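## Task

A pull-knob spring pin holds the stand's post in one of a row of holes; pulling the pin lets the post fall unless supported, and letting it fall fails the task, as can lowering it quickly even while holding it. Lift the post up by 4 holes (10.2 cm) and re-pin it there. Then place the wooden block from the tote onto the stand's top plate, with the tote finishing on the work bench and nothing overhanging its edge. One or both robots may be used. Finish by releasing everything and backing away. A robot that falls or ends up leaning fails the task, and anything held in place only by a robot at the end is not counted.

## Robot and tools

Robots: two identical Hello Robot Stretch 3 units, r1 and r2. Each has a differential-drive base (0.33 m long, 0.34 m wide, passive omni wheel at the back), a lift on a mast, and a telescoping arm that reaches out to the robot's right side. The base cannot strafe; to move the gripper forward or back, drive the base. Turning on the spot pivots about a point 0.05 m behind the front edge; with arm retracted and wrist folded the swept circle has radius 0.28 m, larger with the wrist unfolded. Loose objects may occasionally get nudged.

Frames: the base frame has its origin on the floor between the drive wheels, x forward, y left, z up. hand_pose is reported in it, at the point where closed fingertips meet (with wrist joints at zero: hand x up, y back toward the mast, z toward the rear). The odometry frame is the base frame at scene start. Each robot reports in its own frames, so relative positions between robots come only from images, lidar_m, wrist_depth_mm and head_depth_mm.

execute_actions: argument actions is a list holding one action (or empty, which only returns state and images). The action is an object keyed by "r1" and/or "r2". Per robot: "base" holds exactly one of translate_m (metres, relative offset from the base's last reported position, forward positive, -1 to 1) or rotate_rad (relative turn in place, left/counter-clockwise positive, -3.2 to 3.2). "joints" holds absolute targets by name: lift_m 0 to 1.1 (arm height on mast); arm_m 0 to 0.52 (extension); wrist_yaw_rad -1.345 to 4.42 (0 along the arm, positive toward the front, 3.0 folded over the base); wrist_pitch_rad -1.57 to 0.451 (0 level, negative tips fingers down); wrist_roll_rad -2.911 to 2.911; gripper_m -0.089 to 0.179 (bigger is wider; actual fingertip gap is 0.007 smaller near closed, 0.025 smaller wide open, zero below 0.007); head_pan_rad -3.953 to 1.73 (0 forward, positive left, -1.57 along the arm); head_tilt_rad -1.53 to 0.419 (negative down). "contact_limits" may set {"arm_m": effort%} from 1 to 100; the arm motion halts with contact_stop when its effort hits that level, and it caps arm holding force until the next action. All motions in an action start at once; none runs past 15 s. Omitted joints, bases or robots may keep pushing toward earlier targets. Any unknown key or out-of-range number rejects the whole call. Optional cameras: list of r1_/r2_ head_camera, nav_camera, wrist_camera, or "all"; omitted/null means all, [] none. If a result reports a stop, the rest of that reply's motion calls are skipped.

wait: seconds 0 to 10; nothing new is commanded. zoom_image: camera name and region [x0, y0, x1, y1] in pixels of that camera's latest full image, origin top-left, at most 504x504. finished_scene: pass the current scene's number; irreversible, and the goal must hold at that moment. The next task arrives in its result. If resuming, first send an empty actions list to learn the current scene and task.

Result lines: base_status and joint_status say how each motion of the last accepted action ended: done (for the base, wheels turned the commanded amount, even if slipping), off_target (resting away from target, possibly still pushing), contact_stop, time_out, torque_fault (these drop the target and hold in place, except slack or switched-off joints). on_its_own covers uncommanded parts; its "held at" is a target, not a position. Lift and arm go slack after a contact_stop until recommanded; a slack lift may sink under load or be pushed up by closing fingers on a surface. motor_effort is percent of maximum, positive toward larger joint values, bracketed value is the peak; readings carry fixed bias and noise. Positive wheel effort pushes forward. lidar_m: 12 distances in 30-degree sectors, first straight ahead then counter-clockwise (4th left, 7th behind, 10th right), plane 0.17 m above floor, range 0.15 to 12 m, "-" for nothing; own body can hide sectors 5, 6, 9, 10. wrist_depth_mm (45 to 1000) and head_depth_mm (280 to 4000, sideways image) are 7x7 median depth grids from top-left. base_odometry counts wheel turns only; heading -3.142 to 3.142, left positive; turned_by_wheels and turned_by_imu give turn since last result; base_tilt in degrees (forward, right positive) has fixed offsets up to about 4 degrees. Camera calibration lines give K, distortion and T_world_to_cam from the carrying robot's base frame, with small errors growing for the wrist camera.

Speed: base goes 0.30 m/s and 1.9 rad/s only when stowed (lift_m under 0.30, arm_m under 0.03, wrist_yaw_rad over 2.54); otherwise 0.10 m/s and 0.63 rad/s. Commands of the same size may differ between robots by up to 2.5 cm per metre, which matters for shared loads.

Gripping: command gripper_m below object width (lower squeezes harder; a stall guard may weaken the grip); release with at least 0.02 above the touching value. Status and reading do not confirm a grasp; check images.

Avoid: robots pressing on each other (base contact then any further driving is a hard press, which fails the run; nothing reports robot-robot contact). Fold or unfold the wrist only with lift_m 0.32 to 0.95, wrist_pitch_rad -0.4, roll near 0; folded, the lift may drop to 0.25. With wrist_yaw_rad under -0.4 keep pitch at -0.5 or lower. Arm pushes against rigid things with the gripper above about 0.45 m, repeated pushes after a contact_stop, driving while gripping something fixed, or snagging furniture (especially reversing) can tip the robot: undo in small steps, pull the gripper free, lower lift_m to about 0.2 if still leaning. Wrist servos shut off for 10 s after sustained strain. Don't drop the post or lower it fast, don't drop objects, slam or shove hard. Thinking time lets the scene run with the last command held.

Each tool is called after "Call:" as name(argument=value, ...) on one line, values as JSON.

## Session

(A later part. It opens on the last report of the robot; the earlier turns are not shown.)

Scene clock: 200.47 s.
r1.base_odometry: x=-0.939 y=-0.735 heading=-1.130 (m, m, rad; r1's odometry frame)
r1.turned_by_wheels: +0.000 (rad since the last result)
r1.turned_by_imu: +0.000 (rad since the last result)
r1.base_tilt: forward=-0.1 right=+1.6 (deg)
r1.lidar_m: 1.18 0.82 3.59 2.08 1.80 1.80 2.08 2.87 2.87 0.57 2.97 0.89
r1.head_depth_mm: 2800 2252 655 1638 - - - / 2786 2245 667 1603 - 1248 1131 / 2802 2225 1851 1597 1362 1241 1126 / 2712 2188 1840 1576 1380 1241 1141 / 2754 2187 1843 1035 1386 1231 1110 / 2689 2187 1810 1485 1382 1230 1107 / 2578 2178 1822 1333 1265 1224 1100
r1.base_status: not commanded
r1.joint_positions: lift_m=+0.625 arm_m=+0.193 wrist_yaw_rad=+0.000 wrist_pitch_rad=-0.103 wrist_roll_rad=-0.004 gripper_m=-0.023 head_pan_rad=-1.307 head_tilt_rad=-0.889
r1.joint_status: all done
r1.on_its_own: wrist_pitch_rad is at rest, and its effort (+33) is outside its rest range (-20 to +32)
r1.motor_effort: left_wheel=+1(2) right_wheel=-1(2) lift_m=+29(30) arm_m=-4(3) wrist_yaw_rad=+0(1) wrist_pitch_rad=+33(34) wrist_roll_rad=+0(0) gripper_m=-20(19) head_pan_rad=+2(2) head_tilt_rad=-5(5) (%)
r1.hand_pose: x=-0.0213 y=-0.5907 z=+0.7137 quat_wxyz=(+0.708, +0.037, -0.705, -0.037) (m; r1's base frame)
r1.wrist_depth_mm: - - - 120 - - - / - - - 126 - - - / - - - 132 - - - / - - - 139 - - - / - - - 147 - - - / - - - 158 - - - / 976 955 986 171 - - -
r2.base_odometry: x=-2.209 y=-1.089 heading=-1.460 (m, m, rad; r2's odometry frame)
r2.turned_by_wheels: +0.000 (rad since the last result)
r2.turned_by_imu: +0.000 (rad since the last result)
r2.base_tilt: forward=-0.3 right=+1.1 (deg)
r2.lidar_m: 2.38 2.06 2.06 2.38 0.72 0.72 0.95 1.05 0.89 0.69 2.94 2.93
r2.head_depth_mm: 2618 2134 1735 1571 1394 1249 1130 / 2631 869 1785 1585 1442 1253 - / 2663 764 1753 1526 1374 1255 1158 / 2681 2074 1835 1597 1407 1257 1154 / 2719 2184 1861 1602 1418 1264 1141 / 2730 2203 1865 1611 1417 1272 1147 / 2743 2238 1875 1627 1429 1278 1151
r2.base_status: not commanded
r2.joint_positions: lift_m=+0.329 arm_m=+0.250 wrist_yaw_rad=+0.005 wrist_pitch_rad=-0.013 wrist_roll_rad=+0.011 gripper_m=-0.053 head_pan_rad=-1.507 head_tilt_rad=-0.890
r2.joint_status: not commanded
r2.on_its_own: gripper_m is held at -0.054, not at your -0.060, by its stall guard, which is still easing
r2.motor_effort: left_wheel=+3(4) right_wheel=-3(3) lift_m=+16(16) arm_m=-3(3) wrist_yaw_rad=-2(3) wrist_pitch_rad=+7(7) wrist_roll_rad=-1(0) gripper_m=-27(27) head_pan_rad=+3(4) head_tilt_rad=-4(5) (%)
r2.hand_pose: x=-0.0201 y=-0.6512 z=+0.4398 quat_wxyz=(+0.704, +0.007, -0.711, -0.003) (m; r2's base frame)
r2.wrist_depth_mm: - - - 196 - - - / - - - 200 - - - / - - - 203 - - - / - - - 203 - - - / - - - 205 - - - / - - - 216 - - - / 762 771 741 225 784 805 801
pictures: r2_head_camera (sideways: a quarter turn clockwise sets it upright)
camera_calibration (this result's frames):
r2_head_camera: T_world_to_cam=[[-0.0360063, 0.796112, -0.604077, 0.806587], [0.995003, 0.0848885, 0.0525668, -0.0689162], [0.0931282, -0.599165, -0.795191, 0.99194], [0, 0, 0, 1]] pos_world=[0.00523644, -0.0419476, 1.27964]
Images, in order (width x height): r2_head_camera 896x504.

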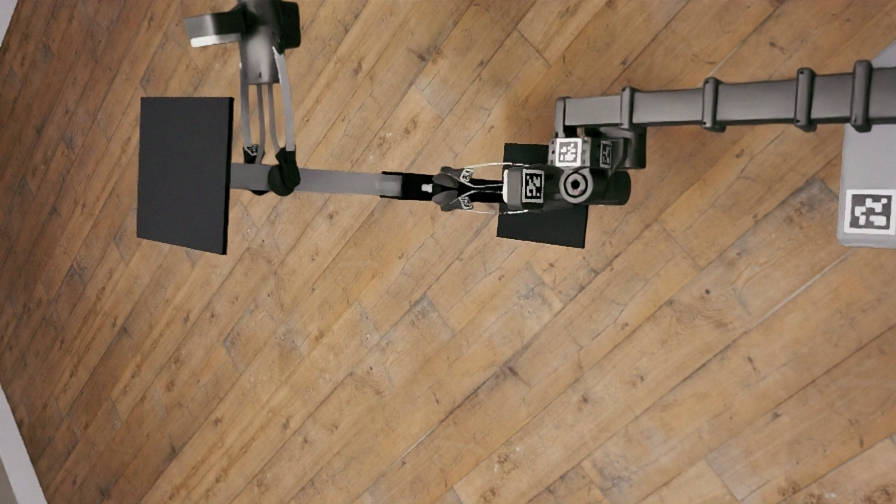

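Call:
execute_actions(actions=[{"r2":{"joints":{"gripper_m":0.06}}}], cameras=[])

Call:
execute_actions(actions=[{"r2":{"joints":{"arm_m":0.273}}}], cameras=[])

Call:
execute_actions(actions=[{"r1":{"joints":{"lift_m":0.6155}},"r2":{"joints":{"gripper_m":-0.08}}}], cameras=["r2_wrist_camera"])

Call:
execute_actions(actions=[{"r2":{"joints":{"arm_m":0.257,"gripper_m":-0.089}}}], cameras=["r2_head_camera","r2_wrist_camera"])

Call:
execute_actions(actions=[{"r1":{"joints":{"lift_m":0.624}}}], cameras=[])

Scene clock: 211.97 s.
r1.base_odometry: x=-0.939 y=-0.735 heading=-1.130 (m, m, rad; r1's odometry frame)
r1.turned_by_wheels: +0.000 (rad since the last result)
r1.turned_by_imu: +0.001 (rad since the last result)
r1.base_tilt: forward=-0.1 right=+1.6 (deg)
r1.lidar_m: 1.18 0.82 3.57 2.08 1.80 1.79 2.08 2.87 2.87 0.57 2.98 0.89
r1.head_depth_mm: 2816 2237 655 1639 - - - / 2785 2219 667 1605 - 1242 1138 / 2780 2207 1854 1603 1369 1243 1137 / 2726 2217 1831 1580 1390 1238 1140 / 2718 2184 1821 1032 1388 1234 1111 / 2651 2186 1824 1487 1383 1234 1106 / 2604 2174 1812 1330 1272 1221 1105
r1.base_status: not commanded
r1.joint_positions: lift_m=+0.625 arm_m=+0.193 wrist_yaw_rad=+0.000 wrist_pitch_rad=-0.103 wrist_roll_rad=-0.004 gripper_m=-0.023 head_pan_rad=-1.307 head_tilt_rad=-0.889
r1.joint_status: not commanded
r1.on_its_own: wrist_pitch_rad is at rest, and its effort (+33) is outside its rest range (-20 to +32)
r1.motor_effort: left_wheel=+2(1) right_wheel=-2(2) lift_m=+29(29) arm_m=-4(4) wrist_yaw_rad=+0(1) wrist_pitch_rad=+33(33) wrist_roll_rad=+0(0) gripper_m=-20(20) head_pan_rad=+2(2) head_tilt_rad=-6(5) (%)
r1.hand_pose: x=-0.0213 y=-0.5907 z=+0.7137 quat_wxyz=(+0.708, +0.037, -0.705, -0.037) (m; r1's base frame)
r1.wrist_depth_mm: - - - 120 - - - / - - - 126 - - - / - - - 133 - - - / - - - 140 - - - / - - - 147 - - - / - - - 158 - - - / 963 966 972 170 - - -
r2.base_odometry: x=-2.209 y=-1.089 heading=-1.460 (m, m, rad; r2's odometry frame)
r2.turned_by_wheels: +0.000 (rad since the last result)
r2.turned_by_imu: +0.001 (rad since the last result)
r2.base_tilt: forward=-0.3 right=+1.0 (deg)
r2.lidar_m: 2.38 2.06 2.05 2.38 0.72 0.72 0.95 1.05 0.88 0.69 2.93 2.94
r2.head_depth_mm: 2591 2143 1740 1569 1392 1241 1125 / 2635 870 1776 1581 1443 1251 - / 2637 762 1760 1490 - 1257 1157 / 2657 2086 1847 1598 1412 1260 1152 / 2689 2212 1858 1603 1412 1261 1141 / 2721 2205 1858 1612 1421 1269 1145 / 2745 2237 1875 1621 1427 1274 1148
r2.base_status: not commanded
r2.joint_positions: lift_m=+0.329 arm_m=+0.250 wrist_yaw_rad=+0.004 wrist_pitch_rad=-0.017 wrist_roll_rad=+0.011 gripper_m=+0.060 head_pan_rad=-1.507 head_tilt_rad=-0.890
r2.joint_status: all done
r2.motor_effort: left_wheel=+2(3) right_wheel=-3(3) lift_m=+16(16) arm_m=-3(4) wrist_yaw_rad=-2(3) wrist_pitch_rad=+8(8) wrist_roll_rad=+0(0) gripper_m=+1(79) head_pan_rad=+4(4) head_tilt_rad=-4(4) (%)
r2.hand_pose: x=-0.0205 y=-0.6511 z=+0.4390 quat_wxyz=(+0.704, +0.007, -0.711, -0.005) (m; r2's base frame)
r2.wrist_depth_mm: - - - 195 - - - / - - - 201 - - - / - - - 203 - - - / - - - 203 - - - / - - - 208 - - - / 992 - - 217 - - - / 766 776 773 224 754 790 788
pictures: none
No camera images: the call's "cameras" was empty. Leave "cameras" out to get every camera's image.

Scene clock: 213.07 s.
r1.base_odometry: x=-0.939 y=-0.735 heading=-1.130 (m, m, rad; r1's odometry frame)
r1.turned_by_wheels: +0.000 (rad since the last result)
r1.turned_by_imu: +0.000 (rad since the last result)
r1.base_tilt: forward=-0.2 right=+1.5 (deg)
r1.lidar_m: 1.17 0.82 3.59 2.08 1.80 1.80 2.08 2.88 2.87 0.57 2.98 0.89
r1.head_depth_mm: 2769 2256 656 1643 - - - / 2844 2239 667 1617 - 1240 1134 / 2758 2241 1872 1591 1333 1237 1129 / 2774 2210 1824 1546 1383 1231 1140 / 2731 2199 1838 1481 1383 1236 1109 / 2669 2180 1837 1522 1384 1224 1106 / 2609 2185 1816 1327 1272 1226 1111
r1.base_status: not commanded
r1.joint_positions: lift_m=+0.625 arm_m=+0.193 wrist_yaw_rad=+0.000 wrist_pitch_rad=-0.103 wrist_roll_rad=-0.004 gripper_m=-0.023 head_pan_rad=-1.307 head_tilt_rad=-0.889
r1.joint_status: not commanded
r1.on_its_own: wrist_pitch_rad is at rest, and its effort (+33) is outside its rest range (-20 to +32)
r1.motor_effort: left_wheel=+1(1) right_wheel=-2(1) lift_m=+29(29) arm_m=-3(4) wrist_yaw_rad=+0(0) wrist_pitch_rad=+33(33) wrist_roll_rad=+0(0) gripper_m=-20(20) head_pan_rad=+2(2) head_tilt_rad=-5(6) (%)
r1.hand_pose: x=-0.0213 y=-0.5907 z=+0.7137 quat_wxyz=(+0.708, +0.037, -0.705, -0.037) (m; r1's base frame)
r1.wrist_depth_mm: - - - 120 - - - / - - - 126 - - - / - - - 132 - - - / - - - 140 - - - / - - - 147 - - - / - - - 158 - - - / 948 969 984 170 - - -
r2.base_odometry: x=-2.209 y=-1.089 heading=-1.460 (m, m, rad; r2's odometry frame)
r2.turned_by_wheels: +0.000 (rad since the last result)
r2.turned_by_imu: +0.000 (rad since the last result)
r2.base_tilt: forward=-0.3 right=+1.0 (deg)
r2.lidar_m: 2.38 2.06 2.05 2.38 0.72 0.72 0.95 1.05 0.88 0.70 2.93 2.94
r2.head_depth_mm: 2596 2135 1736 1577 1388 1243 1128 / 2654 869 1790 1583 1423 1251 - / 2641 762 1752 1517 1348 1256 1158 / 2667 2073 1845 1596 1405 1268 1158 / 2691 2200 1868 1608 1416 1260 1145 / 2741 2217 1864 1617 1424 1265 1148 / 2743 2226 1888 1623 1421 1277 1148
r2.base_status: not commanded
r2.joint_positions: lift_m=+0.329 arm_m=+0.273 wrist_yaw_rad=+0.003 wrist_pitch_rad=-0.017 wrist_roll_rad=+0.011 gripper_m=+0.060 head_pan_rad=-1.507 head_tilt_rad=-0.890
r2.joint_status: all done
r2.motor_effort: left_wheel=+2(2) right_wheel=-2(2) lift_m=+16(16) arm_m=+2(2) wrist_yaw_rad=-2(2) wrist_pitch_rad=+8(8) wrist_roll_rad=+0(0) gripper_m=+1(1) head_pan_rad=+4(4) head_tilt_rad=-4(4) (%)
r2.hand_pose: x=-0.0206 y=-0.6735 z=+0.4389 quat_wxyz=(+0.704, +0.007, -0.711, -0.005) (m; r2's base frame)
r2.wrist_depth_mm: - - - 174 - - - / - - - 179 - - - / - - - 181 - - - / - - - 179 - - - / - - - 183 - - - / - 988 - 190 - - - / 753 757 787 198 746 803 784
pictures: none
No camera images: the call's "cameras" was empty. Leave "cameras" out to get every camera's image.

Scene clock: 214.97 s.
r1.base_odometry: x=-0.939 y=-0.735 heading=-1.130 (m, m, rad; r1's odometry frame)
r1.turned_by_wheels: +0.000 (rad since the last result)
r1.turned_by_imu: +0.000 (rad since the last result)
r1.base_tilt: forward=-0.2 right=+1.4 (deg)
r1.lidar_m: 1.18 0.82 3.56 2.09 1.80 1.79 2.08 2.88 2.87 0.57 2.97 0.89
r1.head_depth_mm: 2813 2237 656 1609 - - - / 2744 2253 666 1627 - 1253 1132 / 2782 2222 1848 1598 1359 1239 1129 / 2732 2215 1867 1529 1394 1243 1142 / 2749 2207 1828 1485 1391 1235 1108 / 2676 2192 1846 1511 1376 1222 1110 / 2615 2179 1824 1326 1274 1226 1103
r1.base_status: not commanded
r1.joint_positions: lift_m=+0.615 arm_m=+0.193 wrist_yaw_rad=+0.000 wrist_pitch_rad=-0.069 wrist_roll_rad=-0.004 gripper_m=-0.023 head_pan_rad=-1.307 head_tilt_rad=-0.889
r1.joint_status: all done
r1.motor_effort: left_wheel=+1(2) right_wheel=-2(1) lift_m=+20(26) arm_m=-3(4) wrist_yaw_rad=+0(0) wrist_pitch_rad=+22(34) wrist_roll_rad=+0(0) gripper_m=-19(20) head_pan_rad=+2(2) head_tilt_rad=-5(5) (%)
r1.hand_pose: x=-0.0213 y=-0.5923 z=+0.7126 quat_wxyz=(+0.708, +0.025, -0.705, -0.024) (m; r1's base frame)
r1.wrist_depth_mm: - - - 122 - - - / - - - 128 - - - / - - - 133 - - - / - - - 139 - - - / - - - 147 - - - / - - - 155 - - - / 993 - - 166 - - -
r2.base_odometry: x=-2.209 y=-1.089 heading=-1.460 (m, m, rad; r2's odometry frame)
r2.turned_by_wheels: +0.000 (rad since the last result)
r2.turned_by_imu: +0.000 (rad since the last result)
r2.base_tilt: forward=-0.3 right=+1.1 (deg)
r2.lidar_m: 2.38 2.06 2.06 2.38 0.72 0.72 0.96 1.05 0.88 0.69 2.94 2.93
r2.head_depth_mm: 2600 2134 1699 1569 1392 1242 1126 / 2615 867 1781 1580 1415 1249 - / 2632 762 1757 1524 1349 1247 1154 / 2663 2062 1849 1596 1407 1255 1147 / 2678 2192 1858 1601 1409 1268 1142 / 2720 2215 1868 1616 1418 1266 1148 / 2743 2233 1880 1614 1428 1278 1152
r2.base_status: not commanded
r2.joint_positions: lift_m=+0.329 arm_m=+0.274 wrist_yaw_rad=+0.004 wrist_pitch_rad=-0.015 wrist_roll_rad=+0.011 gripper_m=-0.078 head_pan_rad=-1.507 head_tilt_rad=-0.890
r2.joint_status: all done
r2.motor_effort: left_wheel=+4(4) right_wheel=-5(5) lift_m=+16(16) arm_m=-6(6) wrist_yaw_rad=-3(3) wrist_pitch_rad=+7(8) wrist_roll_rad=+0(0) gripper_m=-40(100) head_pan_rad=+4(4) head_tilt_rad=-4(4) (%)
r2.hand_pose: x=-0.0204 y=-0.6745 z=+0.4395 quat_wxyz=(+0.704, +0.007, -0.711, -0.004) (m; r2's base frame)
r2.wrist_depth_mm: - - - 172 - - - / - - - 177 - - - / - - - 182 - - - / - - - 178 - - - / - - - 182 - - - / - - - 144 - - - / 775 757 750 196 786 773 800
pictures: r2_wrist_camera
camera_calibration (this result's frames):
r2_wrist_camera: T_world_to_cam=[[-0.999729, 0.0204172, 0.0111744, -0.0182514], [-0.00729713, 0.180948, -0.983466, 0.587959], [-0.0221016, -0.983281, -0.18075, -0.422218], [0, 0, 0, 1]] pos_world=[-0.0232878, -0.521177, 0.502125]
Images, in order (width x height): r2_wrist_camera 644x364.

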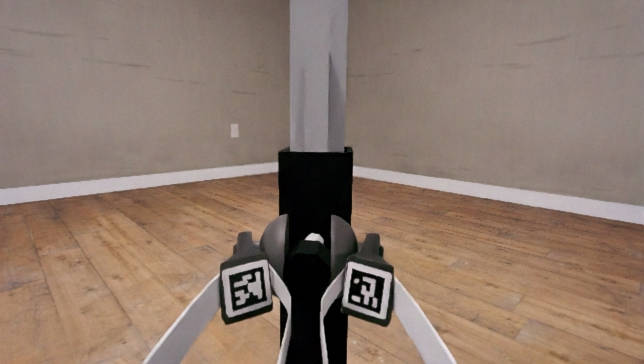

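Scene clock: 215.93 s.
r1.base_odometry: x=-0.939 y=-0.735 heading=-1.130 (m, m, rad; r1's odometry frame)
r1.turned_by_wheels: +0.000 (rad since the last result)
r1.turned_by_imu: +0.000 (rad since the last result)
r1.base_tilt: forward=-0.2 right=+1.5 (deg)
r1.lidar_m: 1.18 0.82 3.57 2.08 1.80 1.80 2.08 2.87 2.87 0.57 2.98 0.89
r1.head_depth_mm: 2793 2235 656 1613 - - - / 2771 2244 667 1627 - 1244 1135 / 2790 2220 1861 1592 1354 1241 1127 / 2791 2222 1830 1573 1385 1236 1138 / 2717 2215 1832 1487 1376 1231 1107 / 2685 2206 1827 1483 1388 1237 1111 / 2594 2176 1820 1319 1283 1222 1104
r1.base_status: not commanded
r1.joint_positions: lift_m=+0.615 arm_m=+0.193 wrist_yaw_rad=+0.000 wrist_pitch_rad=-0.069 wrist_roll_rad=-0.004 gripper_m=-0.023 head_pan_rad=-1.307 head_tilt_rad=-0.889
r1.joint_status: not commanded
r1.motor_effort: left_wheel=+1(1) right_wheel=-1(2) lift_m=+20(20) arm_m=-4(4) wrist_yaw_rad=+0(0) wrist_pitch_rad=+22(22) wrist_roll_rad=+0(0) gripper_m=-19(19) head_pan_rad=+2(2) head_tilt_rad=-6(5) (%)
r1.hand_pose: x=-0.0213 y=-0.5923 z=+0.7126 quat_wxyz=(+0.708, +0.025, -0.705, -0.024) (m; r1's base frame)
r1.wrist_depth_mm: - - - 123 - - - / - - - 127 - - - / - - - 133 - - - / - - - 140 - - - / - - - 146 - - - / - - - 155 - - - / 964 - - 166 - - -
r2.base_odometry: x=-2.209 y=-1.089 heading=-1.460 (m, m, rad; r2's odometry frame)
r2.turned_by_wheels: +0.000 (rad since the last result)
r2.turned_by_imu: +0.000 (rad since the last result)
r2.base_tilt: forward=-0.3 right=+1.0 (deg)
r2.lidar_m: 2.38 2.06 2.06 2.38 0.72 0.72 0.95 1.05 0.88 0.69 2.94 2.93
r2.head_depth_mm: 2614 2138 1700 1574 1389 1244 1130 / 2634 869 1782 1577 1427 1250 - / 2636 762 1748 1528 1376 1251 1159 / 2695 2079 1849 1596 1412 1258 1152 / 2689 2205 1861 1602 1413 1263 1147 / 2739 2225 1864 1612 1415 1267 1148 / 2736 2226 1862 1621 1428 1276 1157
r2.base_status: not commanded
r2.joint_positions: lift_m=+0.329 arm_m=+0.258 wrist_yaw_rad=+0.005 wrist_pitch_rad=-0.006 wrist_roll_rad=+0.011 gripper_m=-0.084 head_pan_rad=-1.507 head_tilt_rad=-0.890
r2.joint_status: gripper_m off_target (ended at -0.084, target -0.089); the others done
r2.motor_effort: left_wheel=+4(8) right_wheel=-4(7) lift_m=+17(17) arm_m=-5(18) wrist_yaw_rad=-3(3) wrist_pitch_rad=+3(7) wrist_roll_rad=+0(0) gripper_m=-40(91) head_pan_rad=+4(3) head_tilt_rad=-4(5) (%)
r2.hand_pose: x=-0.0201 y=-0.6587 z=+0.4416 quat_wxyz=(+0.704, +0.004, -0.711, -0.001) (m; r2's base frame)
r2.wrist_depth_mm: - - - 189 - - - / - - - 194 - - - / - - - 198 - - - / - - - 194 - - - / - - - 198 - - - / - - - 208 - - - / 760 772 797 216 794 804 802
pictures: r2_head_camera (sideways: a quarter turn clockwise sets it upright), r2_wrist_camera
camera_calibration (this result's frames):
r2_head_camera: T_world_to_cam=[[-0.0360063, 0.796112, -0.604077, 0.806587], [0.995003, 0.0848885, 0.0525668, -0.0689162], [0.0931282, -0.599165, -0.795191, 0.99194], [0, 0, 0, 1]] pos_world=[0.00523644, -0.0419475, 1.27964]
r2_wrist_camera: T_world_to_cam=[[-0.999751, 0.0194289, 0.0109644, -0.0188777], [-0.00745045, 0.172482, -0.984984, 0.582319], [-0.0210283, -0.984821, -0.172295, -0.411046], [0, 0, 0, 1]] pos_world=[-0.0231781, -0.50488, 0.502961]
Images, in order (width x height): r2_head_camera 896x504, r2_wrist_camera 644x364.

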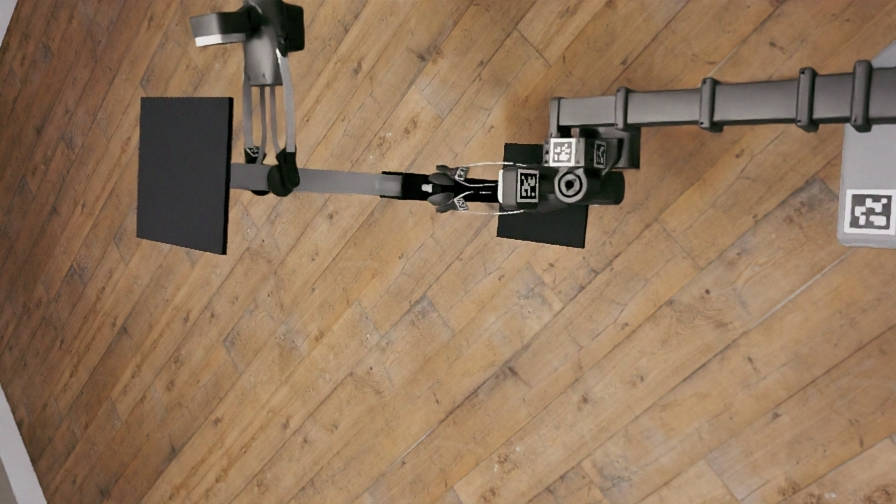

